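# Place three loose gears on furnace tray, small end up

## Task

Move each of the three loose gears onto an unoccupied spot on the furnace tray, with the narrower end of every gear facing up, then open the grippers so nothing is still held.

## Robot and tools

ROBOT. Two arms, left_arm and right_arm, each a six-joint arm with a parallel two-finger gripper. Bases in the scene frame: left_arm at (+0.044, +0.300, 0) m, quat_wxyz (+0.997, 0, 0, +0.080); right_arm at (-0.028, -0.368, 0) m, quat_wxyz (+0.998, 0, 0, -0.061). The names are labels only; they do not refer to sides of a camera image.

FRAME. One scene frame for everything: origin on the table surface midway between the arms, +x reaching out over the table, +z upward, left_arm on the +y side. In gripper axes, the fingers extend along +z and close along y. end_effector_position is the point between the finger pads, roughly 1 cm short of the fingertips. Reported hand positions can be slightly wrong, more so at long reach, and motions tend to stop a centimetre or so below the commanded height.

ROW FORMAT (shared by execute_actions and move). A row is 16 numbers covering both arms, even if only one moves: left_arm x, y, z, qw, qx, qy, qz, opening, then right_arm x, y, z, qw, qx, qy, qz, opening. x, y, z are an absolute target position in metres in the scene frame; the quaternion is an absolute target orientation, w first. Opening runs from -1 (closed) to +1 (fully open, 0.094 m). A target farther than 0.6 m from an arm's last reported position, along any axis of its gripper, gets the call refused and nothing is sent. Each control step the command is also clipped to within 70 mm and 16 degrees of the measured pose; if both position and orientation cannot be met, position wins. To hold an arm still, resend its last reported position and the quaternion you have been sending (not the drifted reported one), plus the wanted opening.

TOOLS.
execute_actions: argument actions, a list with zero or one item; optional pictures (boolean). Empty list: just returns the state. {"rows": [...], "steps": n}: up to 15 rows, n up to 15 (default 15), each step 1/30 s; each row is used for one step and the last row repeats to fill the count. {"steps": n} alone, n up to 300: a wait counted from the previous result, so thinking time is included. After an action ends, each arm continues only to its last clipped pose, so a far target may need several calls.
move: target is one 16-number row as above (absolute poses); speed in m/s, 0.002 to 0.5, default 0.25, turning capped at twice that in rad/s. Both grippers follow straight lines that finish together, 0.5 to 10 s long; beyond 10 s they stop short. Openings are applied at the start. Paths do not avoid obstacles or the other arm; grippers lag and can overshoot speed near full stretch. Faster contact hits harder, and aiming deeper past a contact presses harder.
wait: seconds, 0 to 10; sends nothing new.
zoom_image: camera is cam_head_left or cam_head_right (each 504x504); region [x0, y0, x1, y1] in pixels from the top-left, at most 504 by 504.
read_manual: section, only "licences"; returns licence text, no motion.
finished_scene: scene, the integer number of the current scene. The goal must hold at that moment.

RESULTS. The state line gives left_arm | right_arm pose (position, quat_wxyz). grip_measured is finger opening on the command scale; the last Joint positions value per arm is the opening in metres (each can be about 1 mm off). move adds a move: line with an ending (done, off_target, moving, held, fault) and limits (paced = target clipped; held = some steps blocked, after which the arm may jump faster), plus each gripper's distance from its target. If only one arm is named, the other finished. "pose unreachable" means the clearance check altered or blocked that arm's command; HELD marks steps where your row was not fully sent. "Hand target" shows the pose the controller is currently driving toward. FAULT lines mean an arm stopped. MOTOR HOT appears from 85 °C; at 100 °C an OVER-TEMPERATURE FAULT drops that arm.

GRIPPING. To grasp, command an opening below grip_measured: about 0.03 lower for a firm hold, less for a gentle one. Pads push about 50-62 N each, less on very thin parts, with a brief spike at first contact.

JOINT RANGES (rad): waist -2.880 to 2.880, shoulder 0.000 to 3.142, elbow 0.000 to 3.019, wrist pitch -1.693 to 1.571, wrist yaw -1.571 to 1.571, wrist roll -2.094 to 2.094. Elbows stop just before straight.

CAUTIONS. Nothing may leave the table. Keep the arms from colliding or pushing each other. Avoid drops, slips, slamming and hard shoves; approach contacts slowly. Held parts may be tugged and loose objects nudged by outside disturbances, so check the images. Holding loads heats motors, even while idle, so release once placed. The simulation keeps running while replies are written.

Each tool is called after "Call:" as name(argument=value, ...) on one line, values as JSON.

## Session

Call:
execute_actions(actions=[])

Scene clock: 0.00 s of 6000.00 s.
left_arm: end_effector_position=(+0.3283, -0.1266, +0.3766) grip_measured=+1.000 end_effector_quat_wxyz=(+0.273, -0.102, +0.827, -0.481) | right_arm: end_effector_position=(+0.3686, -0.6323, +0.2266) grip_measured=+1.000 end_effector_quat_wxyz=(-0.032, -0.254, +0.942, -0.218)
Joint positions: left_arm=[-1.166  1.085  1.02  -0.335 -0.067 -1.207  0.094] | right_arm=[-0.334  1.432  1.27  -1.155  0.369 -1.033  0.094]
Joint velocities: left_arm=[ 0.015 -0.005  0.002 -0.007 -0.007 -0.022  0.   ] | right_arm=[-0.005 -0.005 -0.002 -0.007 -0.051  0.037  0.   ]
Hand target (left_arm): +0.330, -0.130, +0.400; +0.280, -0.102, +0.815, -0.497
Hand target (right_arm): +0.376, -0.636, +0.238; -0.022, -0.251, +0.941, -0.227

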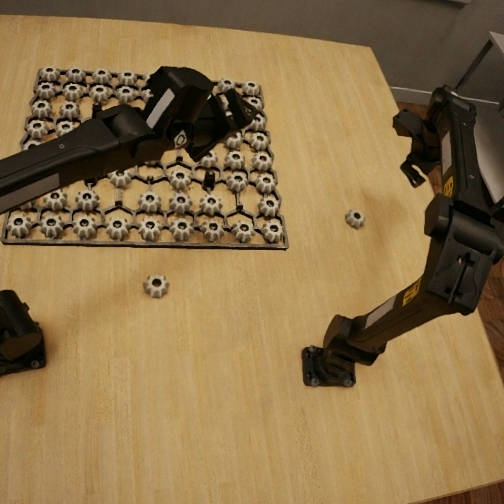

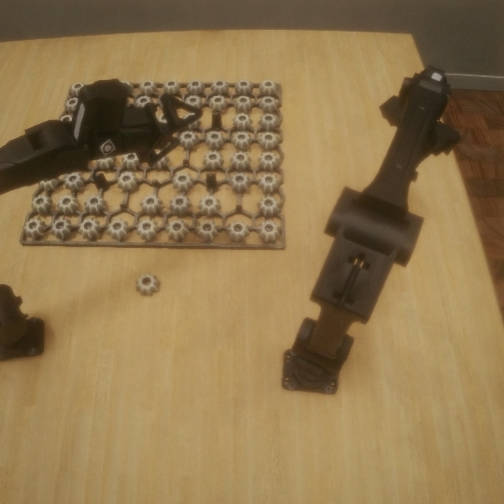

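Call:
zoom_image(camera="cam_head_left", region=[0, 150, 200, 310])

Call:
zoom_image(camera="cam_head_left", region=[180, 60, 400, 260])

Call:
zoom_image(camera="cam_head_right", region=[0, 60, 300, 310])

Region (0, 150, 200, 310) of cam_head_left's 504x504 image, scaled by 2.520, with more detail than that image has; it fills the top 403 rows of this view, and the rest is white.

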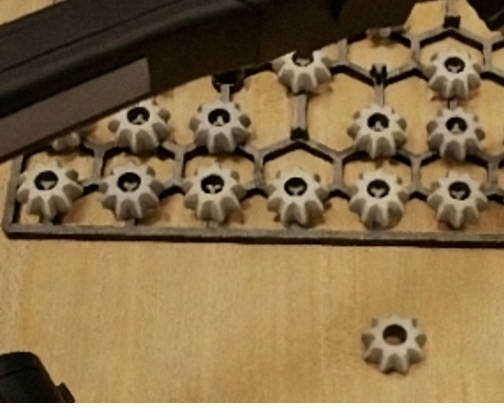

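Region (180, 60, 400, 260) of cam_head_left's 504x504 image, scaled by 2.291, with more detail than that image has; it fills the top 458 rows of this view, and the rest is white.

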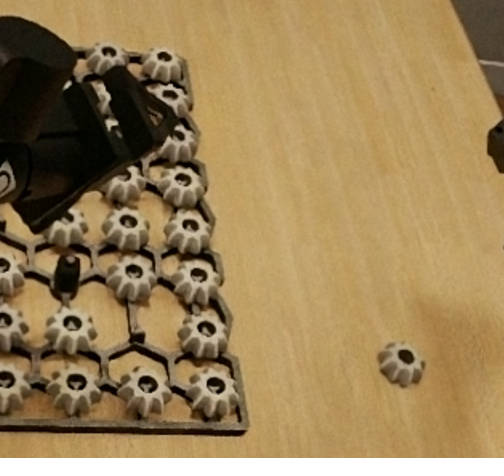

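Region (0, 60, 300, 310) of cam_head_right's 504x504 image, scaled by 1.680, with more detail than that image has.

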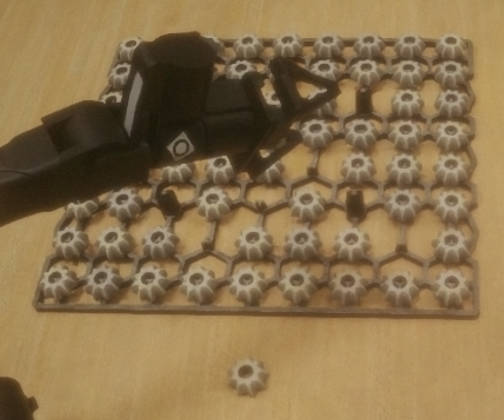

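Call:
move(target=[0.185,-0.007,0.045,0,-0.087,0.996,0,0.8,0.376,-0.526,0.045,0,0.383,0.924,0,0.8], speed=0.4)

Call:
zoom_image(camera="cam_head_left", region=[110, 230, 210, 310])

Call:
zoom_image(camera="cam_head_right", region=[100, 230, 200, 310])

Call:
zoom_image(camera="cam_head_left", region=[310, 160, 410, 240])

Scene clock: 51.13 s of 6000.00 s.
left_arm: end_effector_position=(+0.1895, -0.0064, +0.0466) grip_measured=+0.803 end_effector_quat_wxyz=(+0.010, -0.083, +0.996, -0.004) | right_arm: end_effector_position=(+0.3727, -0.5310, +0.0559) grip_measured=+0.802 end_effector_quat_wxyz=(+0.003, +0.384, +0.923, -0.003)
Joint positions: left_arm=[-1.296  1.403  0.78  -0.934 -0.016 -1.302  0.085] | right_arm=[-0.26   1.619  1.056 -1.002  0.007  0.404  0.085]
Joint velocities: left_arm=[ 0.005 -0.005  0.002 -0.002  0.007  0.022 -0.001] | right_arm=[ 0.005  0.005 -0.002  0.002 -0.022 -0.051  0.   ]
Hand target (left_arm): +0.184, -0.004, +0.045; +0.006, -0.084, +0.996, +0.003
Hand target (right_arm): +0.373, -0.525, +0.046; -0.003, +0.384, +0.924, -0.002
Off the commanded pose (left_arm): 0.005 m, 1 deg.
Off the commanded pose (right_arm): 0.012 m, 1 deg.
After step 90, 45.73 s passed at rest.
move: off_target (right_arm)

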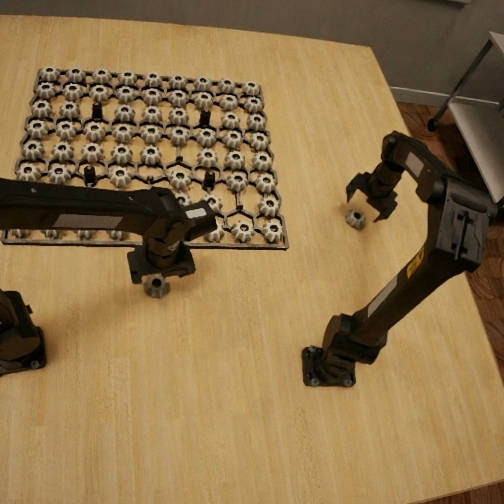

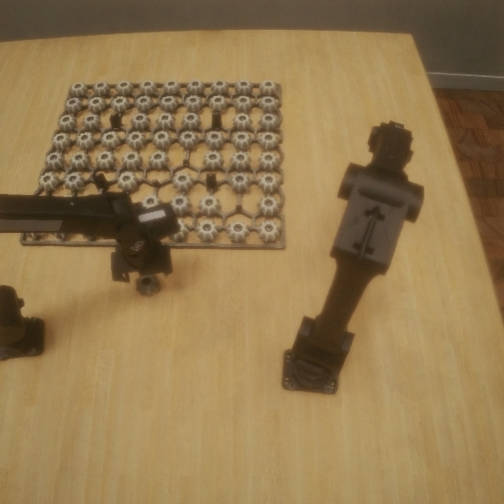

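Region (110, 230, 210, 310) of cam_head_left's 504x504 image, scaled by 5.040, with more detail than that image has; it fills the top 403 rows of this view, and the rest is white.

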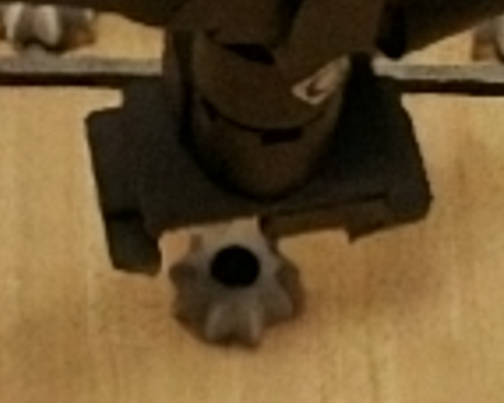

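Region (100, 230, 200, 310) of cam_head_right's 504x504 image, scaled by 5.040, with more detail than that image has; it fills the top 403 rows of this view, and the rest is white.

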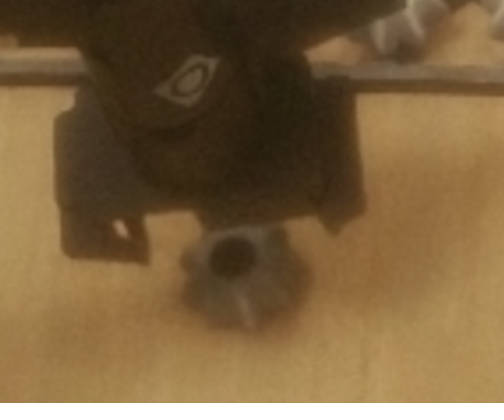

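Region (310, 160, 410, 240) of cam_head_left's 504x504 image, scaled by 5.040, with more detail than that image has; it fills the top 403 rows of this view, and the rest is white.

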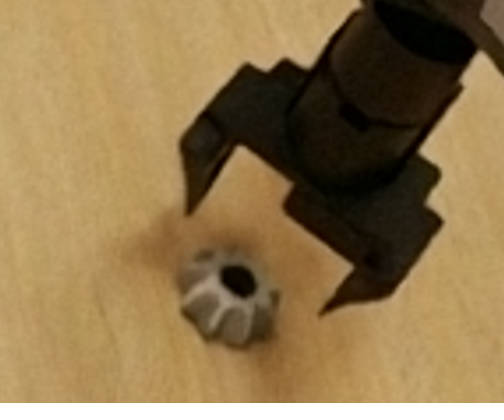

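Call:
execute_actions(actions=[{"rows": [[0.1838,-0.0035,0.0438,0,-0.087,0.996,0,0.78,0.3726,-0.5246,0.0447,-0.003,0.383,0.924,0,0.78],[0.1836,-0.003,0.0422,0,-0.087,0.996,0,0.76,0.3721,-0.5241,0.0429,-0.003,0.383,0.924,0,0.76],[0.1834,-0.0024,0.0403,0,-0.087,0.996,0.0005,0.74,0.3716,-0.5236,0.0406,-0.0035,0.383,0.924,0,0.74],[0.1832,-0.0018,0.0379,0,-0.087,0.996,0.001,0.72,0.3711,-0.5231,0.038,-0.004,0.383,0.924,0,0.72],[0.183,-0.0012,0.0351,-0.0004,-0.087,0.996,0.0012,0.70,0.3706,-0.5226,0.0349,-0.004,0.383,0.924,0,0.70],[0.1828,-0.0006,0.0324,-0.0005,-0.087,0.996,0.0015,0.68,0.3702,-0.5222,0.0317,-0.0045,0.383,0.924,0,0.68],[0.1826,0,0.0296,-0.0007,-0.087,0.996,0.0018,0.66,0.3698,-0.5218,0.0286,-0.005,0.383,0.924,0,0.66],[0.1824,0.0005,0.0268,-0.0008,-0.087,0.996,0.0022,0.64,0.3695,-0.5215,0.0255,-0.005,0.383,0.924,0,0.64],[0.1822,0.001,0.0241,-0.0009,-0.087,0.996,0.0025,0.62,0.3692,-0.5212,0.0224,-0.0055,0.383,0.924,0,0.62],[0.182,0.0014,0.0213,-0.001,-0.087,0.996,0.0028,0.60,0.369,-0.521,0.0192,-0.006,0.383,0.924,0,0.60],[0.1818,0.0018,0.0185,-0.0011,-0.087,0.996,0.0031,0.58,0.3688,-0.5208,0.0161,-0.006,0.383,0.924,0,0.58],[0.1817,0.0021,0.0162,-0.0012,-0.087,0.996,0.0034,0.56,0.3686,-0.5207,0.0134,-0.0065,0.383,0.924,0,0.56],[0.1816,0.0023,0.0138,-0.0013,-0.087,0.996,0.0037,0.55,0.3684,-0.5206,0.0108,-0.0065,0.383,0.924,0,0.55],[0.1815,0.0025,0.0118,-0.0014,-0.087,0.996,0.0039,0.55,0.3683,-0.5205,0.0085,-0.007,0.383,0.924,0,0.55],[0.1814,0.0027,0.0102,-0.0015,-0.087,0.996,0.0041,0.55,0.3682,-0.5204,0.0068,-0.007,0.383,0.924,0,0.55]], "steps": 15}], pictures=false)

Call:
execute_actions(actions=[{"rows": [[0.1813,0.0028,0.0087,-0.0016,-0.087,0.996,0.0043,0.53,0.3681,-0.5203,0.005,-0.0072,0.383,0.924,0,0.53],[0.1813,0.0029,0.0075,-0.0016,-0.087,0.996,0.0045,0.51,0.3681,-0.5203,0.0036,-0.0073,0.383,0.924,0,0.51],[0.1812,0.003,0.0065,-0.0017,-0.087,0.996,0.0046,0.49,0.368,-0.5202,0.0025,-0.0074,0.383,0.924,0,0.49],[0.1812,0.003,0.0059,-0.0017,-0.087,0.996,0.0047,0.47,0.368,-0.5202,0.0018,-0.0075,0.383,0.924,0,0.47],[0.1812,0.003,0.0055,-0.0017,-0.087,0.996,0.0047,0.45,0.368,-0.5202,0.0014,-0.0075,0.383,0.924,0,0.45],[0.1812,0.003,0.0055,-0.0017,-0.087,0.996,0.0047,0.43,0.368,-0.5202,0.0014,-0.0075,0.383,0.924,0,0.43],[0.1812,0.003,0.0055,-0.0017,-0.087,0.996,0.0047,0.41,0.368,-0.5202,0.0014,-0.0075,0.383,0.924,0,0.41],[0.1812,0.003,0.0055,-0.0017,-0.087,0.996,0.0047,0.39,0.368,-0.5202,0.0014,-0.0075,0.383,0.924,0,0.39],[0.1812,0.003,0.0055,-0.0017,-0.087,0.996,0.0047,0.36,0.368,-0.5202,0.0014,-0.0075,0.383,0.924,0,0.36],[0.1812,0.003,0.0055,-0.0017,-0.087,0.996,0.0047,0.33,0.368,-0.5202,0.0014,-0.0075,0.383,0.924,0,0.33],[0.1812,0.003,0.0055,-0.0017,-0.087,0.996,0.0047,0.30,0.368,-0.5202,0.0014,-0.0075,0.383,0.924,0,0.30],[0.1812,0.003,0.0055,-0.0017,-0.087,0.996,0.0047,0.27,0.368,-0.5202,0.0014,-0.0075,0.383,0.924,0,0.27],[0.1812,0.003,0.0055,-0.0017,-0.087,0.996,0.0047,0.25,0.368,-0.5202,0.0014,-0.0075,0.383,0.924,0,0.25],[0.1812,0.003,0.0055,-0.0017,-0.087,0.996,0.0047,0.23,0.368,-0.5202,0.0014,-0.0075,0.383,0.924,0,0.23],[0.1812,0.003,0.0055,-0.0017,-0.087,0.996,0.0047,0.21,0.368,-0.5202,0.0014,-0.0075,0.383,0.924,0,0.21]], "steps": 15}], pictures=false)

Call:
execute_actions(actions=[{"rows": [[0.1812,0.003,0.0055,-0.0017,-0.087,0.996,0.0047,0.19,0.368,-0.5202,0.0014,-0.0075,0.383,0.924,0,0.19],[0.1812,0.003,0.0055,-0.0017,-0.087,0.996,0.0047,0.17,0.368,-0.5202,0.0014,-0.0075,0.383,0.924,0,0.17],[0.1812,0.003,0.0055,-0.0017,-0.087,0.996,0.0047,0.15,0.368,-0.5202,0.0014,-0.0075,0.383,0.924,0,0.15],[0.1812,0.003,0.0055,-0.0017,-0.087,0.996,0.0047,0.13,0.368,-0.5202,0.0014,-0.0075,0.383,0.924,0,0.13],[0.1812,0.003,0.0055,-0.0017,-0.087,0.996,0.0047,0.11,0.368,-0.5202,0.0014,-0.0075,0.383,0.924,0,0.11],[0.1812,0.003,0.0055,-0.0017,-0.087,0.996,0.0047,0.09,0.368,-0.5202,0.0014,-0.0075,0.383,0.924,0,0.09]], "steps": 11}])

Call:
zoom_image(camera="cam_head_left", region=[110, 230, 210, 310])

Call:
zoom_image(camera="cam_head_left", region=[310, 160, 410, 240])

Scene clock: 93.43 s of 6000.00 s.
left_arm: end_effector_position=(+0.1832, +0.0017, +0.0223) grip_measured=+0.553 end_effector_quat_wxyz=(+0.002, -0.083, +0.997, -0.000) | right_arm: end_effector_position=(+0.3690, -0.5269, +0.0240) grip_measured=+0.552 end_effector_quat_wxyz=(+0.002, +0.384, +0.923, -0.002)
Joint positions: left_arm=[-1.296  1.434  0.731 -0.867 -0.003 -1.302  0.073] | right_arm=[-0.256  1.659  1.007 -0.914  0.004  0.41   0.073]
Joint velocities: left_arm=[ 0.015  0.19  -0.061  0.193 -0.022 -0.037 -0.   ] | right_arm=[ 0.005  0.161 -0.066  0.183 -0.007  0.037 -0.001]
Hand target (left_arm): +0.181, +0.004, +0.011; -0.001, -0.087, +0.996, +0.004
Hand target (right_arm): +0.367, -0.520, +0.008; -0.007, +0.383, +0.924, -0.000
Off the commanded pose (left_arm): 0.012 m, 1 deg.
Off the commanded pose (right_arm): 0.018 m, 1 deg.
Steps of this call (steps 1 to 90: nothing new was sent; then 38.80 s passed at rest; steps 91 to 105: all 15 steps of this action). Readings (end_effector_position):
91: left_arm (+0.1886, -0.0069, +0.0466) | right_arm (+0.3729, -0.5308, +0.0559)
92: left_arm (+0.1879, -0.0072, +0.0466) | right_arm (+0.3734, -0.5308, +0.0559)
94: left_arm (+0.1873, -0.0065, +0.0460) | right_arm (+0.3741, -0.5310, +0.0549)
98: left_arm (+0.1853, -0.0027, +0.0406) | right_arm (+0.3724, -0.5298, +0.0479)
105: the state above

Scene clock: 93.93 s of 6000.00 s.
left_arm: end_effector_position=(+0.1834, +0.0005, +0.0117) grip_measured=+0.225 end_effector_quat_wxyz=(+0.001, -0.083, +0.997, -0.001) | right_arm: end_effector_position=(+0.3694, -0.5263, +0.0114) grip_measured=+0.224 end_effector_quat_wxyz=(-0.001, +0.385, +0.923, -0.001)
Joint positions: left_arm=[-1.296  1.46   0.722 -0.832 -0.001 -1.302  0.058] | right_arm=[-0.255  1.685  0.999 -0.887  0.002  0.411  0.058]
Joint velocities: left_arm=[-0.015 -0.005 -0.002 -0.007 -0.007 -0.051 -0.013] | right_arm=[-0.015 -0.015  0.007  0.007  0.007 -0.051 -0.014]
Hand target (left_arm): +0.181, +0.003, +0.006; -0.002, -0.087, +0.996, +0.005
Hand target (right_arm): +0.368, -0.520, +0.002; -0.007, +0.383, +0.924, -0.000
Off the commanded pose (left_arm): 0.007 m, 1 deg.
Off the commanded pose (right_arm): 0.012 m, 1 deg.
Steps of this call (steps 1 to 15: all 15 steps of this action). Readings (end_effector_position):
1: left_arm (+0.1830, +0.0021, +0.0198) | right_arm (+0.3687, -0.5268, +0.0210)
2: left_arm (+0.1829, +0.0024, +0.0176) | right_arm (+0.3684, -0.5267, +0.0181)
4: left_arm (+0.1828, +0.0027, +0.0140) | right_arm (+0.3682, -0.5264, +0.0139)
8: left_arm (+0.1829, +0.0021, +0.0117) | right_arm (+0.3686, -0.5266, +0.0114)
15: the state above

Scene clock: 94.30 s of 6000.00 s.
left_arm: end_effector_position=(+0.1835, +0.0004, +0.0117) grip_measured=+0.193 end_effector_quat_wxyz=(+0.001, -0.083, +0.997, -0.001) | right_arm: end_effector_position=(+0.3694, -0.5263, +0.0114) grip_measured=+0.190 end_effector_quat_wxyz=(-0.001, +0.385, +0.923, -0.001)
Joint positions: left_arm=[-1.296  1.46   0.722 -0.831 -0.001 -1.302  0.056] | right_arm=[-0.255  1.685  0.999 -0.887  0.002  0.411  0.056]
Joint velocities: left_arm=[-0.005 -0.024 -0.012  0.002 -0.037 -0.022 -0.002] | right_arm=[-0.005 -0.015 -0.012 -0.007 -0.081 -0.125 -0.001]
Hand target (left_arm): +0.181, +0.003, +0.006; -0.002, -0.087, +0.996, +0.005
Hand target (right_arm): +0.368, -0.520, +0.002; -0.008, +0.383, +0.924, -0.000
Off the commanded pose (left_arm): 0.007 m, 1 deg.
Off the commanded pose (right_arm): 0.012 m, 1 deg.
Steps of this call (steps 1 to 11: all 11 steps of this action). Readings (end_effector_position):
1: left_arm (+0.1835, +0.0004, +0.0117) | right_arm (+0.3694, -0.5263, +0.0114)
2: left_arm (+0.1835, +0.0004, +0.0117) | right_arm (+0.3694, -0.5263, +0.0114)
4: left_arm (+0.1835, +0.0004, +0.0117) | right_arm (+0.3694, -0.5263, +0.0114)
8: left_arm (+0.1835, +0.0004, +0.0117) | right_arm (+0.3694, -0.5263, +0.0114)
11: the state above

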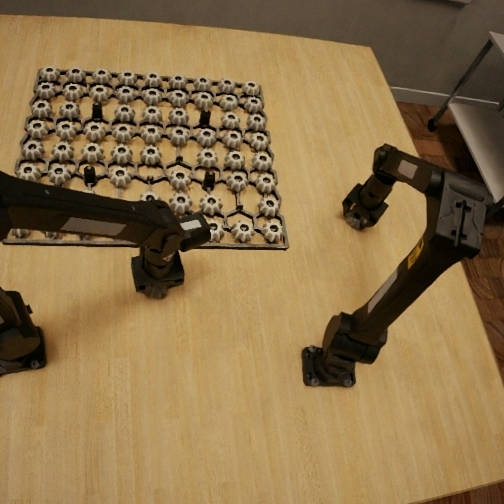

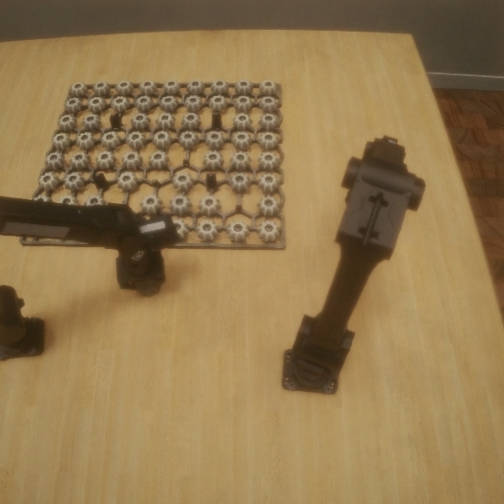

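Region (110, 230, 210, 310) of cam_head_left's 504x504 image, scaled by 5.040, with more detail than that image has; it fills the top 403 rows of this view, and the rest is white.

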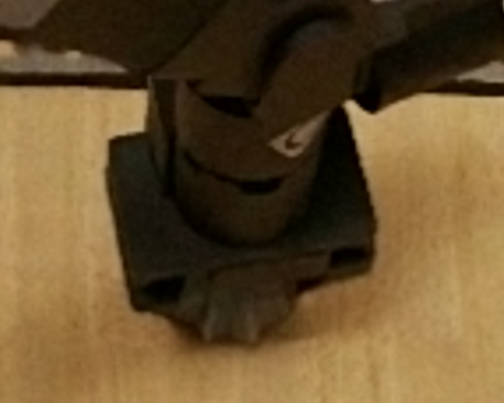

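Region (310, 160, 410, 240) of cam_head_left's 504x504 image, scaled by 5.040, with more detail than that image has; it fills the top 403 rows of this view, and the rest is white.

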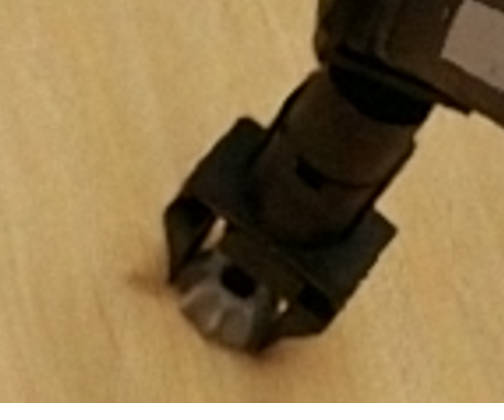

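Call:
execute_actions(actions=[{"rows": [[0.1841,-0.0033,0.0126,0.0018,-0.087,0.996,-0.005,0.15,0.3745,-0.5227,0.0106,0.003,0.383,0.924,0,0.15],[0.187,-0.0096,0.0196,0.0053,-0.087,0.996,-0.0146,0.15,0.3808,-0.5252,0.0198,0.0138,0.383,0.924,0.0004,0.15],[0.1899,-0.0158,0.0267,0.0088,-0.087,0.996,-0.0245,0.15,0.3873,-0.5276,0.029,0.0245,0.383,0.924,0.0006,0.15],[0.1899,-0.0159,0.0278,0.0088,-0.087,0.996,-0.0245,0.15,0.3876,-0.5277,0.0299,0.0245,0.383,0.924,0.0006,0.15],[0.1901,-0.0162,0.0308,0.0088,-0.087,0.996,-0.0244,0.15,0.3882,-0.528,0.0324,0.0245,0.383,0.924,0.0006,0.15],[0.1903,-0.0166,0.0353,0.0087,-0.087,0.996,-0.0243,0.15,0.3891,-0.5284,0.0362,0.0246,0.383,0.924,0.0006,0.15],[0.1905,-0.0172,0.0412,0.0087,-0.087,0.996,-0.0241,0.15,0.3904,-0.5289,0.0411,0.0247,0.383,0.924,0.0006,0.15],[0.1909,-0.0179,0.0482,0.0086,-0.087,0.996,-0.024,0.15,0.392,-0.5295,0.0469,0.0248,0.383,0.924,0.0006,0.15],[0.1912,-0.0186,0.0559,0.0086,-0.087,0.996,-0.0238,0.15,0.3937,-0.5301,0.0533,0.0249,0.383,0.924,0.0006,0.15],[0.1922,-0.0196,0.0641,0.0085,-0.088,0.996,-0.0236,0.15,0.3958,-0.5302,0.0601,0.025,0.383,0.924,0.0007,0.15],[0.1942,-0.0209,0.0722,0.0085,-0.089,0.996,-0.0234,0.15,0.3984,-0.5288,0.067,0.025,0.383,0.924,0.0008,0.15],[0.1973,-0.0225,0.0802,0.0084,-0.092,0.996,-0.0231,0.15,0.4015,-0.5262,0.0737,0.0251,0.383,0.924,0.001,0.15],[0.2014,-0.0242,0.0876,0.0084,-0.096,0.995,-0.0228,0.15,0.4048,-0.5224,0.0801,0.0252,0.383,0.924,0.0013,0.15],[0.2064,-0.0262,0.0943,0.0084,-0.101,0.995,-0.0225,0.15,0.4084,-0.5173,0.0859,0.0253,0.383,0.924,0.0016,0.15],[0.2123,-0.0281,0.0998,0.0085,-0.107,0.994,-0.0222,0.15,0.412,-0.511,0.0908,0.0253,0.383,0.924,0.002,0.15]], "steps": 15}], pictures=false)

Call:
execute_actions(actions=[{"rows": [[0.2191,-0.0301,0.1039,0.0086,-0.114,0.993,-0.022,0.15,0.4153,-0.5035,0.0946,0.0254,0.383,0.924,0.0025,0.15],[0.2266,-0.0319,0.1065,0.0087,-0.122,0.993,-0.0217,0.15,0.4186,-0.495,0.0971,0.0253,0.383,0.924,0.003,0.15],[0.2348,-0.0335,0.107,0.0088,-0.130,0.992,-0.0215,0.15,0.4215,-0.4855,0.098,0.0253,0.383,0.924,0.0035,0.15],[0.2437,-0.0349,0.1065,0.0089,-0.139,0.990,-0.0212,0.15,0.4241,-0.4751,0.098,0.0252,0.383,0.924,0.0041,0.15],[0.2532,-0.0361,0.1059,0.0091,-0.149,0.989,-0.021,0.15,0.4266,-0.464,0.098,0.0251,0.383,0.924,0.0047,0.15],[0.2635,-0.0372,0.1053,0.0092,-0.159,0.987,-0.0207,0.15,0.4289,-0.4523,0.098,0.025,0.383,0.924,0.0054,0.15],[0.2742,-0.038,0.1047,0.0094,-0.169,0.986,-0.0205,0.15,0.431,-0.44,0.098,0.0248,0.383,0.924,0.006,0.15],[0.2855,-0.0385,0.104,0.0095,-0.180,0.984,-0.0202,0.15,0.4328,-0.4272,0.098,0.0246,0.383,0.924,0.0067,0.15],[0.2972,-0.0387,0.1033,0.0096,-0.190,0.982,-0.0199,0.15,0.4343,-0.414,0.098,0.0244,0.383,0.924,0.0074,0.15],[0.3093,-0.0385,0.1026,0.0097,-0.202,0.979,-0.0196,0.15,0.4355,-0.4005,0.098,0.0242,0.383,0.924,0.0081,0.15],[0.3216,-0.0379,0.1019,0.0099,-0.213,0.977,-0.0193,0.15,0.4362,-0.3869,0.098,0.0239,0.383,0.924,0.0088,0.15],[0.3341,-0.037,0.1012,0.01,-0.224,0.975,-0.019,0.15,0.4366,-0.3731,0.098,0.0237,0.383,0.924,0.0095,0.15],[0.3467,-0.0356,0.1005,0.0101,-0.235,0.972,-0.0187,0.15,0.4365,-0.3594,0.098,0.0234,0.383,0.924,0.0102,0.15],[0.3593,-0.0338,0.0998,0.0102,-0.246,0.969,-0.0184,0.15,0.4361,-0.3457,0.098,0.023,0.383,0.924,0.0109,0.15],[0.3719,-0.0317,0.0991,0.0104,-0.257,0.966,-0.0181,0.15,0.4352,-0.3322,0.098,0.0227,0.383,0.924,0.0116,0.15]], "steps": 15}], pictures=false)

Call:
execute_actions(actions=[{"rows": [[0.3843,-0.0292,0.0984,0.0105,-0.268,0.963,-0.0178,0.15,0.434,-0.319,0.098,0.0224,0.383,0.924,0.0122,0.15],[0.3965,-0.0264,0.0977,0.0106,-0.279,0.960,-0.0175,0.15,0.4325,-0.3062,0.098,0.022,0.383,0.924,0.0128,0.15],[0.4081,-0.0234,0.0971,0.0107,-0.289,0.957,-0.0173,0.15,0.4306,-0.2938,0.098,0.0217,0.383,0.924,0.0134,0.15],[0.4195,-0.0201,0.0965,0.0107,-0.298,0.954,-0.017,0.15,0.4286,-0.282,0.098,0.0213,0.383,0.924,0.014,0.15],[0.4301,-0.0167,0.0959,0.0108,-0.307,0.952,-0.0168,0.15,0.4263,-0.2708,0.098,0.021,0.383,0.924,0.0145,0.15],[0.4403,-0.0132,0.0954,0.0109,-0.316,0.949,-0.0165,0.15,0.424,-0.2604,0.098,0.0206,0.383,0.924,0.015,0.15],[0.4496,-0.0098,0.0948,0.0109,-0.324,0.946,-0.0163,0.15,0.4216,-0.2508,0.098,0.0203,0.383,0.924,0.0154,0.15],[0.4582,-0.0064,0.0944,0.011,-0.331,0.944,-0.0161,0.15,0.4192,-0.242,0.098,0.02,0.383,0.924,0.0158,0.15],[0.4659,-0.0033,0.094,0.011,-0.337,0.941,-0.0159,0.15,0.4169,-0.2342,0.098,0.0197,0.383,0.924,0.0162,0.15],[0.4726,-0.0004,0.0936,0.011,-0.343,0.939,-0.0158,0.15,0.4148,-0.2273,0.098,0.0195,0.383,0.924,0.0165,0.15],[0.4783,0.0022,0.0933,0.0111,-0.348,0.938,-0.0156,0.15,0.4129,-0.2216,0.098,0.0193,0.383,0.924,0.0167,0.15],[0.4828,0.0043,0.093,0.0111,-0.352,0.936,-0.0155,0.15,0.4114,-0.217,0.098,0.0191,0.383,0.924,0.0169,0.15],[0.4861,0.0059,0.0929,0.0111,-0.355,0.935,-0.0155,0.15,0.4102,-0.2136,0.098,0.019,0.383,0.924,0.0171,0.15],[0.4881,0.0069,0.0922,0.0111,-0.356,0.934,-0.0153,0.15,0.4094,-0.2116,0.0975,0.0188,0.383,0.924,0.0171,0.15],[0.4887,0.0074,0.0909,0.0109,-0.357,0.934,-0.0152,0.15,0.4089,-0.211,0.096,0.0185,0.383,0.924,0.0169,0.15]], "steps": 15}], pictures=false)

Call:
execute_actions(actions=[{"rows": [[0.4883,0.0076,0.0889,0.0107,-0.357,0.934,-0.0149,0.15,0.4086,-0.2111,0.0937,0.0181,0.383,0.924,0.0165,0.15],[0.488,0.0078,0.0862,0.0104,-0.357,0.934,-0.0145,0.15,0.4082,-0.2112,0.0907,0.0175,0.383,0.924,0.0159,0.15],[0.4875,0.0082,0.083,0.0101,-0.357,0.934,-0.014,0.15,0.4076,-0.2114,0.0871,0.0168,0.383,0.924,0.0153,0.15],[0.487,0.0085,0.0795,0.0098,-0.357,0.934,-0.0135,0.15,0.4071,-0.2117,0.0831,0.016,0.383,0.924,0.0146,0.15],[0.4864,0.0089,0.0757,0.0094,-0.357,0.934,-0.013,0.15,0.4064,-0.2119,0.0788,0.0152,0.383,0.924,0.0138,0.15],[0.4858,0.0093,0.0716,0.009,-0.357,0.934,-0.0124,0.15,0.4057,-0.2121,0.0742,0.0143,0.383,0.924,0.0131,0.15],[0.4852,0.0097,0.0676,0.0085,-0.357,0.934,-0.0119,0.15,0.405,-0.2124,0.0697,0.0135,0.383,0.924,0.0122,0.15],[0.4846,0.0101,0.0635,0.0081,-0.357,0.934,-0.0113,0.15,0.4043,-0.2126,0.0651,0.0126,0.383,0.924,0.0115,0.15],[0.484,0.0105,0.0597,0.0077,-0.357,0.934,-0.0108,0.15,0.4037,-0.2129,0.0608,0.0118,0.383,0.924,0.0107,0.15],[0.4835,0.0108,0.0562,0.0074,-0.357,0.934,-0.0103,0.15,0.4031,-0.2131,0.0568,0.011,0.383,0.924,0.01,0.15],[0.483,0.0111,0.053,0.0071,-0.357,0.934,-0.0098,0.15,0.4025,-0.2133,0.0532,0.0103,0.383,0.924,0.0094,0.15],[0.4826,0.0114,0.0503,0.0068,-0.357,0.934,-0.0094,0.15,0.4022,-0.2134,0.0502,0.0097,0.383,0.924,0.0088,0.15],[0.4823,0.0116,0.0483,0.0066,-0.357,0.934,-0.0091,0.15,0.4018,-0.2135,0.0479,0.0093,0.383,0.924,0.0084,0.15],[0.4821,0.0117,0.047,0.0064,-0.357,0.934,-0.009,0.15,0.4016,-0.2136,0.0464,0.009,0.383,0.924,0.0082,0.15],[0.4821,0.0117,0.0465,0.0064,-0.357,0.934,-0.0089,0.15,0.4015,-0.2136,0.0459,0.0089,0.383,0.924,0.0081,0.15]], "steps": 15}], pictures=false)

Call:
execute_actions(actions=[{"rows": [[0.4821,0.0117,0.0465,0.0064,-0.357,0.934,-0.0089,0.15,0.4015,-0.2136,0.0459,0.0089,0.383,0.924,0.0081,0.15]], "steps": 10}])

Call:
zoom_image(camera="cam_head_left", region=[110, 150, 190, 210])

Call:
zoom_image(camera="cam_head_right", region=[115, 155, 195, 215])

Call:
zoom_image(camera="cam_head_left", region=[200, 175, 280, 235])

Call:
zoom_image(camera="cam_head_right", region=[200, 175, 280, 235])

Scene clock: 196.73 s of 6000.00 s.
left_arm: end_effector_position=(+0.1792, +0.0128, +0.0427) grip_measured=+0.193 end_effector_quat_wxyz=(-0.010, -0.085, +0.996, +0.028) | right_arm: end_effector_position=(+0.3618, -0.5163, +0.0307) grip_measured=+0.190 end_effector_quat_wxyz=(-0.031, +0.386, +0.922, -0.001)
Joint positions: left_arm=[-1.292  1.401  0.764 -0.993 -0.001 -1.302  0.056] | right_arm=[-0.24   1.662  1.031 -1.002  0.     0.429  0.056]
Joint velocities: left_arm=[ 0.112 -0.22   0.437 -0.51  -0.081  0.022  0.001] | right_arm=[ 0.19  -0.2    0.183 -0.286 -0.022  0.095 -0.001]
Hand target (left_arm): +0.207, -0.021, +0.090; +0.009, -0.107, +0.994, -0.023
Hand target (right_arm): +0.402, -0.510, +0.083; +0.026, +0.382, +0.924, +0.005
Off the commanded pose (left_arm): 0.078 m, 7 deg; position clipped at the last step of the last action.
Off the commanded pose (right_arm): 0.078 m, 7 deg; position clipped at the last step of the last action.
Steps of this call (steps 1 to 90: nothing new was sent; then 98.93 s passed at rest; steps 91 to 105: all 15 steps of this action). Readings (end_effector_position):
91: left_arm (+0.1835, +0.0004, +0.0117) | right_arm (+0.3694, -0.5263, +0.0114)
92: left_arm (+0.1835, +0.0004, +0.0117) | right_arm (+0.3694, -0.5263, +0.0114)
94: left_arm (+0.1835, +0.0004, +0.0117) | right_arm (+0.3694, -0.5263, +0.0114)
98: left_arm (+0.1817, +0.0042, +0.0129) | right_arm (+0.3669, -0.5253, +0.0118)
105: the state above

Scene clock: 197.23 s of 6000.00 s.
left_arm: end_effector_position=(+0.3285, -0.0187, +0.0806) grip_measured=+0.193 end_effector_quat_wxyz=(+0.001, -0.229, +0.974, -0.002) | right_arm: end_effector_position=(+0.4094, -0.3587, +0.0679) grip_measured=+0.190 end_effector_quat_wxyz=(-0.007, +0.347, +0.938, +0.000)
Joint positions: left_arm=[-1.003  1.573  1.075 -1.069 -0.001 -1.304  0.056] | right_arm=[ 0.143  1.624  1.099 -1.059 -0.005  0.728  0.056]
Joint velocities: left_arm=[ 0.669  0.65   0.481 -0.09   0.037 -0.022  0.   ] | right_arm=[ 0.904  0.005 -0.002 -0.002  0.022  0.755 -0.   ]
Hand target (left_arm): +0.369, -0.028, +0.098; +0.011, -0.257, +0.966, -0.019
Hand target (right_arm): +0.429, -0.333, +0.097; +0.022, +0.379, +0.925, +0.014
Off the commanded pose (left_arm): 0.049 m, 4 deg.
Off the commanded pose (right_arm): 0.048 m, 6 deg.
Steps of this call (steps 1 to 15: all 15 steps of this action). Readings (end_effector_position):
1: left_arm (+0.1826, +0.0097, +0.0495) | right_arm (+0.3650, -0.5133, +0.0359)
2: left_arm (+0.1873, +0.0061, +0.0561) | right_arm (+0.3690, -0.5093, +0.0412)
4: left_arm (+0.2014, -0.0022, +0.0694) | right_arm (+0.3781, -0.4976, +0.0516)
8: left_arm (+0.2449, -0.0178, +0.0904) | right_arm (+0.3990, -0.4572, +0.0659)
15: the state above

Scene clock: 197.73 s of 6000.00 s.
left_arm: end_effector_position=(+0.4650, +0.0216, +0.0688) grip_measured=+0.193 end_effector_quat_wxyz=(-0.003, -0.352, +0.936, +0.005) | right_arm: end_effector_position=(+0.3824, -0.2198, +0.0680) grip_measured=+0.190 end_effector_quat_wxyz=(-0.009, +0.355, +0.935, -0.004)
Joint positions: left_arm=[-0.745  1.779  1.311 -1.114 -0.001 -1.304  0.056] | right_arm=[ 0.468  1.624  1.099 -1.064 -0.006  1.07   0.056]
Joint velocities: left_arm=[ 0.161  0.132  0.203 -0.027  0.037 -0.022 -0.001] | right_arm=[ 0.21  -0.005  0.007  0.007 -0.022  0.33   0.   ]
Hand target (left_arm): +0.487, +0.009, +0.090; +0.011, -0.357, +0.934, -0.015
Hand target (right_arm): +0.405, -0.212, +0.096; +0.019, +0.382, +0.924, +0.016
Off the commanded pose (left_arm): 0.035 m, 3 deg.
Off the commanded pose (right_arm): 0.040 m, 5 deg.
Steps of this call (steps 1 to 15: all 15 steps of this action). Readings (end_effector_position):
1: left_arm (+0.3395, -0.0159, +0.0771) | right_arm (+0.4089, -0.3449, +0.0679)
2: left_arm (+0.3501, -0.0128, +0.0739) | right_arm (+0.4079, -0.3318, +0.0679)
4: left_arm (+0.3714, -0.0060, +0.0691) | right_arm (+0.4050, -0.3074, +0.0679)
8: left_arm (+0.4134, +0.0069, +0.0661) | right_arm (+0.3969, -0.2648, +0.0679)
15: the state above

Scene clock: 198.23 s of 6000.00 s.
left_arm: end_effector_position=(+0.4774, +0.0175, +0.0470) grip_measured=+0.193 end_effector_quat_wxyz=(+0.001, -0.355, +0.935, -0.000) | right_arm: end_effector_position=(+0.3957, -0.2120, +0.0500) grip_measured=+0.190 end_effector_quat_wxyz=(+0.004, +0.375, +0.927, +0.006)
Joint positions: left_arm=[-0.739  1.827  1.317 -1.059 -0.001 -1.304  0.056] | right_arm=[ 0.475  1.666  1.099 -0.99  -0.004  1.122  0.056]
Joint velocities: left_arm=[-0.005  0.063  0.007 -0.002 -0.154 -0.051  0.001] | right_arm=[-0.005  0.171  0.007  0.125 -0.037 -0.037 -0.   ]
Hand target (left_arm): +0.482, +0.012, +0.047; +0.006, -0.357, +0.934, -0.009
Hand target (right_arm): +0.401, -0.214, +0.046; +0.009, +0.383, +0.924, +0.008
Off the commanded pose (left_arm): 0.007 m, 1 deg.
Off the commanded pose (right_arm): 0.007 m, 1 deg.
Steps of this call (steps 1 to 15: all 15 steps of this action). Readings (end_effector_position):
1: left_arm (+0.4676, +0.0224, +0.0686) | right_arm (+0.3816, -0.2177, +0.0680)
2: left_arm (+0.4687, +0.0231, +0.0679) | right_arm (+0.3813, -0.2167, +0.0680)
4: left_arm (+0.4685, +0.0232, +0.0664) | right_arm (+0.3813, -0.2168, +0.0680)
8: left_arm (+0.4699, +0.0223, +0.0610) | right_arm (+0.3860, -0.2154, +0.0665)
15: the state above

Scene clock: 198.57 s of 6000.00 s.
left_arm: end_effector_position=(+0.4781, +0.0173, +0.0468) grip_measured=+0.193 end_effector_quat_wxyz=(+0.002, -0.355, +0.935, -0.001) | right_arm: end_effector_position=(+0.3963, -0.2120, +0.0460) grip_measured=+0.190 end_effector_quat_wxyz=(+0.003, +0.376, +0.927, +0.004)
Joint positions: left_arm=[-0.739  1.828  1.317 -1.056 -0.002 -1.304  0.056] | right_arm=[ 0.475  1.676  1.099 -0.984 -0.002  1.123  0.056]
Joint velocities: left_arm=[-0.005 -0.015  0.017 -0.002  0.007  0.022  0.001] | right_arm=[-0.005 -0.015 -0.017 -0.007 -0.007 -0.037  0.   ]
Hand target (left_arm): +0.482, +0.012, +0.046; +0.006, -0.357, +0.934, -0.009
Hand target (right_arm): +0.401, -0.213, +0.046; +0.009, +0.383, +0.924, +0.008
Off the commanded pose (left_arm): 0.007 m, 1 deg.
Off the commanded pose (right_arm): 0.005 m, 1 deg.
Steps of this call (steps 1 to 10: all 10 steps of this action). Readings (end_effector_position):
1: left_arm (+0.4777, +0.0174, +0.0468) | right_arm (+0.3960, -0.2118, +0.0479)
2: left_arm (+0.4780, +0.0174, +0.0468) | right_arm (+0.3960, -0.2121, +0.0463)
4: left_arm (+0.4781, +0.0173, +0.0468) | right_arm (+0.3963, -0.2120, +0.0460)
8: left_arm (+0.4781, +0.0173, +0.0468) | right_arm (+0.3963, -0.2120, +0.0460)
10: the state above

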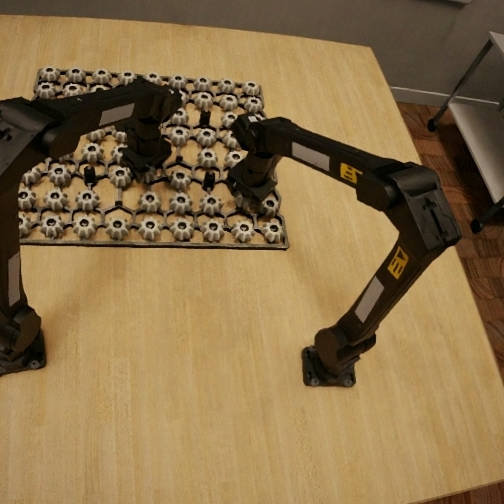

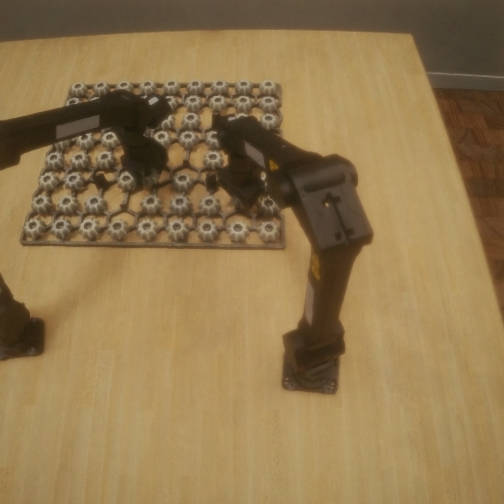

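Region (110, 150, 190, 210) of cam_head_left's 504x504 image, scaled by 6.300, with more detail than that image has; it fills the top 378 rows of this view, and the rest is white.

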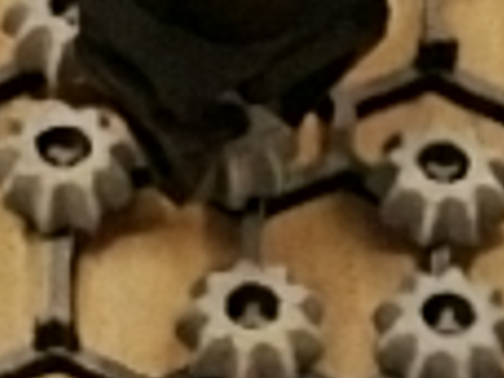

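Region (115, 155, 195, 215) of cam_head_right's 504x504 image, scaled by 6.300, with more detail than that image has; it fills the top 378 rows of this view, and the rest is white.

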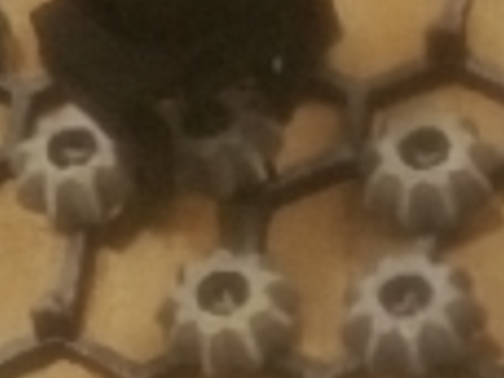

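Region (200, 175, 280, 235) of cam_head_left's 504x504 image, scaled by 6.300, with more detail than that image has; it fills the top 378 rows of this view, and the rest is white.

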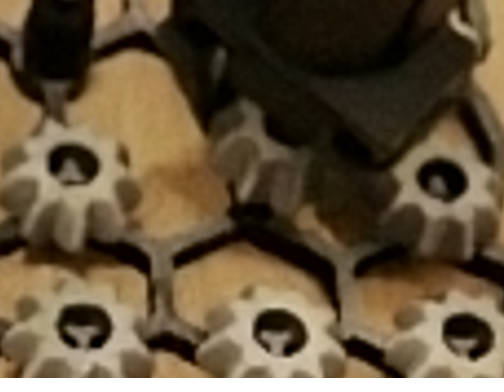

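Region (200, 175, 280, 235) of cam_head_right's 504x504 image, scaled by 6.300, with more detail than that image has; it fills the top 378 rows of this view, and the rest is white.

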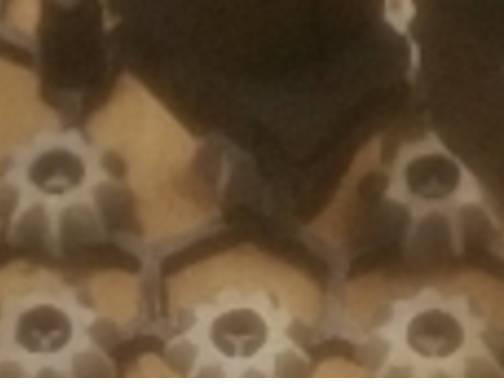

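Call:
execute_actions(actions=[])

Scene clock: 214.77 s of 6000.00 s.
left_arm: end_effector_position=(+0.4781, +0.0173, +0.0468) grip_measured=+0.193 end_effector_quat_wxyz=(+0.002, -0.355, +0.935, -0.001) | right_arm: end_effector_position=(+0.3963, -0.2120, +0.0460) grip_measured=+0.190 end_effector_quat_wxyz=(+0.003, +0.376, +0.926, +0.004)
Joint positions: left_arm=[-0.739  1.828  1.317 -1.056 -0.002 -1.304  0.056] | right_arm=[ 0.475  1.676  1.099 -0.984 -0.002  1.124  0.056]
Joint velocities: left_arm=[-0.024 -0.015 -0.012 -0.002  0.051 -0.007  0.001] | right_arm=[-0.015 -0.005  0.007 -0.017 -0.051  0.007 -0.   ]
Hand target (left_arm): +0.482, +0.012, +0.046; +0.006, -0.357, +0.934, -0.009
Hand target (right_arm): +0.401, -0.213, +0.046; +0.009, +0.383, +0.924, +0.008
Off the commanded pose (left_arm): 0.007 m, 1 deg.
Off the commanded pose (right_arm): 0.005 m, 1 deg.
Steps of this call (steps 1 to 90: nothing new was sent; then 13.20 s passed at rest). Readings (end_effector_position):
1: left_arm (+0.4781, +0.0173, +0.0468) | right_arm (+0.3963, -0.2120, +0.0460)
2: left_arm (+0.4781, +0.0173, +0.0468) | right_arm (+0.3963, -0.2120, +0.0460)
4: left_arm (+0.4781, +0.0173, +0.0468) | right_arm (+0.3963, -0.2120, +0.0460)
8: left_arm (+0.4781, +0.0173, +0.0468) | right_arm (+0.3963, -0.2120, +0.0460)
90: the state above

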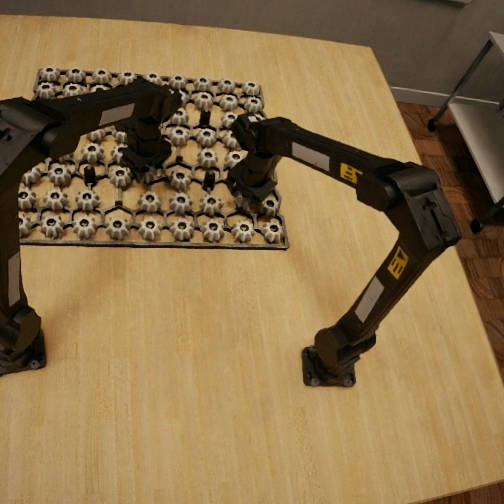

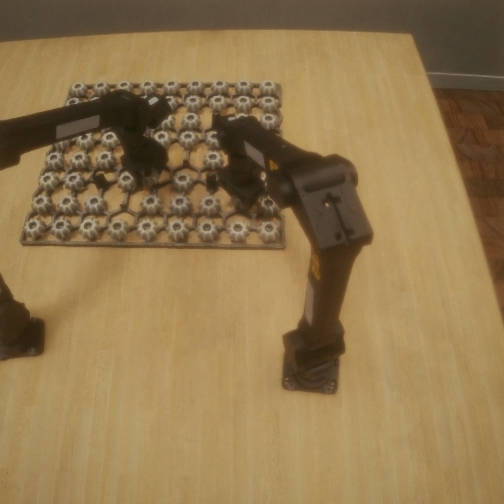

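Call:
execute_actions(actions=[{"rows": [[0.4819,0.0098,0.0465,0.0074,-0.357,0.934,-0.0105,0.15,0.3999,-0.2118,0.0455,0.0081,0.383,0.924,0.0074,0.15],[0.4816,0.0078,0.0466,0.0085,-0.357,0.934,-0.0120,0.15,0.3984,-0.2099,0.0450,0.0073,0.383,0.924,0.0067,0.15],[0.4814,0.0059,0.0466,0.0095,-0.357,0.934,-0.0136,0.15,0.3968,-0.2081,0.0446,0.0065,0.383,0.924,0.0060,0.15],[0.4812,0.0039,0.0467,0.0105,-0.357,0.934,-0.0152,0.15,0.3952,-0.2062,0.0441,0.0057,0.383,0.924,0.0053,0.15],[0.4809,0.0020,0.0467,0.0115,-0.357,0.934,-0.0167,0.15,0.3936,-0.2044,0.0437,0.0048,0.383,0.924,0.0045,0.15],[0.4807,0.0000,0.0467,0.0126,-0.357,0.934,-0.0183,0.15,0.3921,-0.2025,0.0432,0.0040,0.383,0.924,0.0038,0.15],[0.4804,-0.0020,0.0468,0.0136,-0.357,0.934,-0.0198,0.15,0.3905,-0.2007,0.0428,0.0032,0.383,0.924,0.0031,0.15],[0.4802,-0.0039,0.0468,0.0146,-0.357,0.934,-0.0214,0.15,0.3889,-0.1988,0.0423,0.0024,0.383,0.924,0.0024,0.15]], "steps": 15}], pictures=false)

Call:
execute_actions(actions=[{"steps": 10}])

Call:
zoom_image(camera="cam_head_left", region=[110, 150, 190, 210])

Call:
zoom_image(camera="cam_head_right", region=[115, 155, 195, 215])

Call:
zoom_image(camera="cam_head_left", region=[200, 175, 280, 235])

Call:
zoom_image(camera="cam_head_right", region=[200, 175, 280, 235])

Scene clock: 235.40 s of 6000.00 s.
left_arm: end_effector_position=(+0.4784, +0.0038, +0.0464) grip_measured=+0.193 end_effector_quat_wxyz=(+0.010, -0.354, +0.935, -0.014) | right_arm: end_effector_position=(+0.3911, -0.2031, +0.0447) grip_measured=+0.190 end_effector_quat_wxyz=(+0.003, +0.382, +0.924, +0.001)
Joint positions: left_arm=[-0.76   1.829  1.317 -1.024 -0.001 -1.323  0.056] | right_arm=[ 0.499  1.676  1.096 -0.984  0.002  1.159  0.056]
Joint velocities: left_arm=[-0.044 -0.005 -0.017  0.007 -0.037 -0.081  0.   ] | right_arm=[ 0.063 -0.005 -0.037 -0.017 -0.007  0.037 -0.001]
Hand target (left_arm): +0.480, -0.004, +0.047; +0.014, -0.357, +0.934, -0.022
Hand target (right_arm): +0.389, -0.199, +0.042; +0.003, +0.383, +0.924, +0.002
Off the commanded pose (left_arm): 0.008 m, 1 deg.
Off the commanded pose (right_arm): 0.005 m, 0 deg.
Steps of this call (steps 1 to 90: nothing new was sent; then 17.13 s passed at rest; steps 91 to 105: all 15 steps of this action). Readings (end_effector_position):
91: left_arm (+0.4781, +0.0173, +0.0468) | right_arm (+0.3963, -0.2120, +0.0460)
92: left_arm (+0.4781, +0.0173, +0.0468) | right_arm (+0.3963, -0.2120, +0.0460)
94: left_arm (+0.4786, +0.0170, +0.0468) | right_arm (+0.3963, -0.2120, +0.0460)
98: left_arm (+0.4804, +0.0130, +0.0469) | right_arm (+0.3960, -0.2110, +0.0460)
105: the state above

Scene clock: 235.73 s of 6000.00 s.
left_arm: end_effector_position=(+0.4779, +0.0031, +0.0464) grip_measured=+0.193 end_effector_quat_wxyz=(+0.010, -0.355, +0.935, -0.014) | right_arm: end_effector_position=(+0.3899, -0.2023, +0.0441) grip_measured=+0.190 end_effector_quat_wxyz=(+0.002, +0.382, +0.924, +0.001)
Joint positions: left_arm=[-0.761  1.829  1.317 -1.024 -0.001 -1.325  0.056] | right_arm=[ 0.502  1.676  1.094 -0.984  0.002  1.163  0.056]
Joint velocities: left_arm=[-0.005 -0.015  0.002 -0.027 -0.022 -0.081 -0.   ] | right_arm=[ 0.005  0.005 -0.002 -0.002  0.022 -0.081 -0.   ]
Hand target (left_arm): +0.480, -0.004, +0.047; +0.014, -0.357, +0.934, -0.022
Hand target (right_arm): +0.389, -0.199, +0.042; +0.003, +0.383, +0.924, +0.002
Off the commanded pose (left_arm): 0.007 m, 1 deg.
Off the commanded pose (right_arm): 0.004 m, 0 deg.
Steps of this call (steps 1 to 10: nothing new was sent). Readings (end_effector_position):
1: left_arm (+0.4780, +0.0033, +0.0464) | right_arm (+0.3904, -0.2027, +0.0444)
2: left_arm (+0.4779, +0.0031, +0.0464) | right_arm (+0.3900, -0.2023, +0.0443)
4: left_arm (+0.4779, +0.0031, +0.0464) | right_arm (+0.3899, -0.2023, +0.0441)
8: left_arm (+0.4779, +0.0031, +0.0464) | right_arm (+0.3899, -0.2023, +0.0441)
10: the state above

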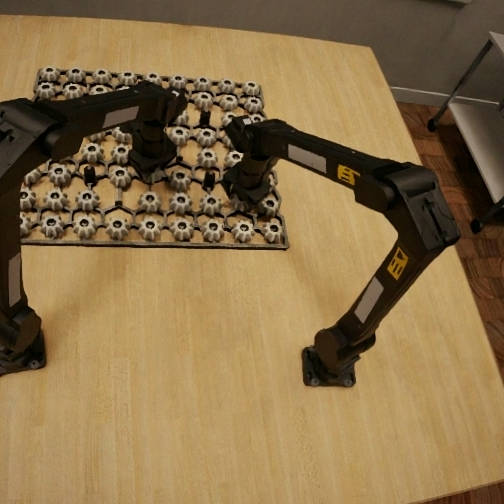

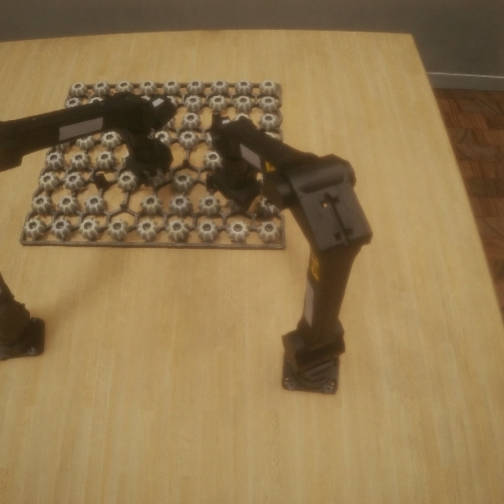

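Region (110, 150, 190, 210) of cam_head_left's 504x504 image, scaled by 6.300, with more detail than that image has; it fills the top 378 rows of this view, and the rest is white.

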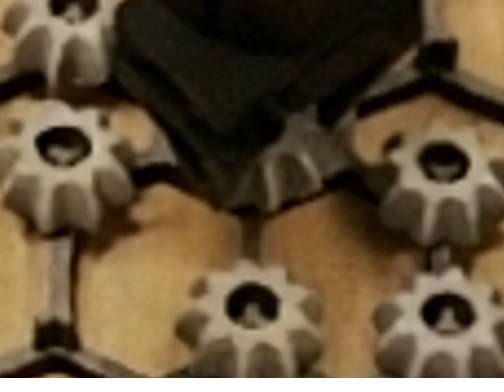

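Region (115, 155, 195, 215) of cam_head_right's 504x504 image, scaled by 6.300, with more detail than that image has; it fills the top 378 rows of this view, and the rest is white.

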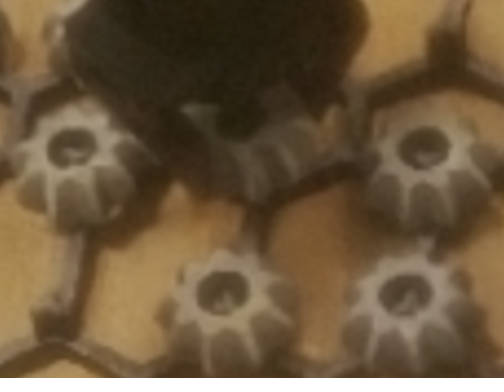

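Region (200, 175, 280, 235) of cam_head_left's 504x504 image, scaled by 6.300, with more detail than that image has; it fills the top 378 rows of this view, and the rest is white.

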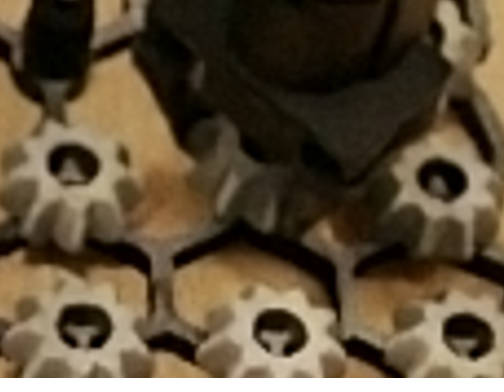

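Region (200, 175, 280, 235) of cam_head_right's 504x504 image, scaled by 6.300, with more detail than that image has; it fills the top 378 rows of this view, and the rest is white.

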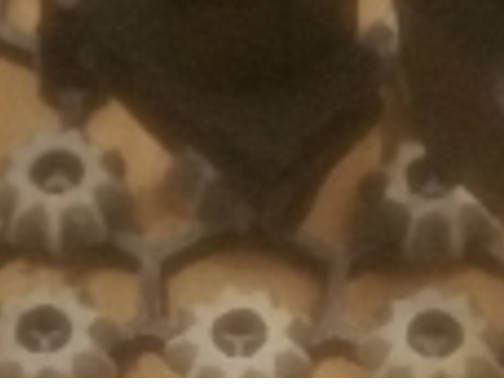

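Call:
zoom_image(camera="cam_head_left", region=[135, 155, 175, 195])

Call:
zoom_image(camera="cam_head_right", region=[135, 160, 175, 200])

Call:
zoom_image(camera="cam_head_left", region=[222, 180, 262, 220])

Region (135, 155, 175, 195) of cam_head_left's 504x504 image, scaled by 12.600, with more detail than that image has.

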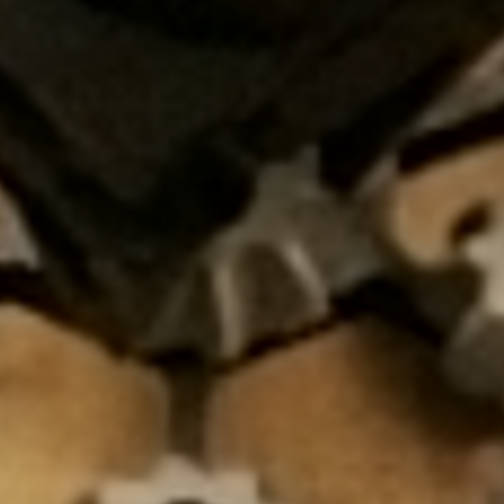

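Region (135, 160, 175, 200) of cam_head_right's 504x504 image, scaled by 12.600, with more detail than that image has.

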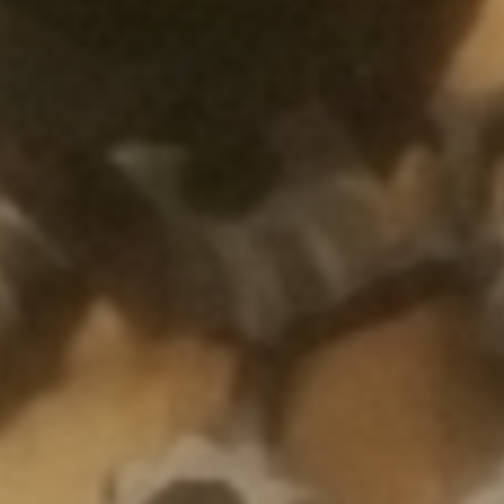

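Region (222, 180, 262, 220) of cam_head_left's 504x504 image, scaled by 12.600, with more detail than that image has.

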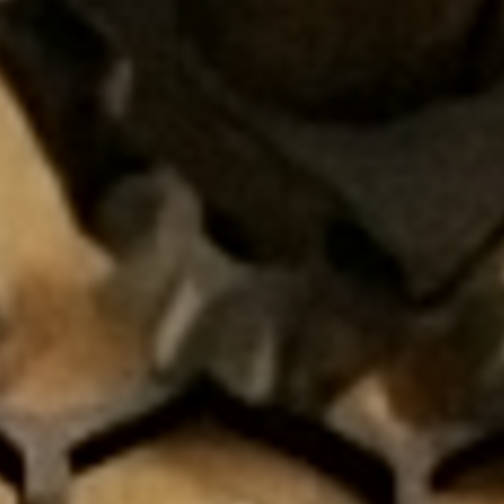

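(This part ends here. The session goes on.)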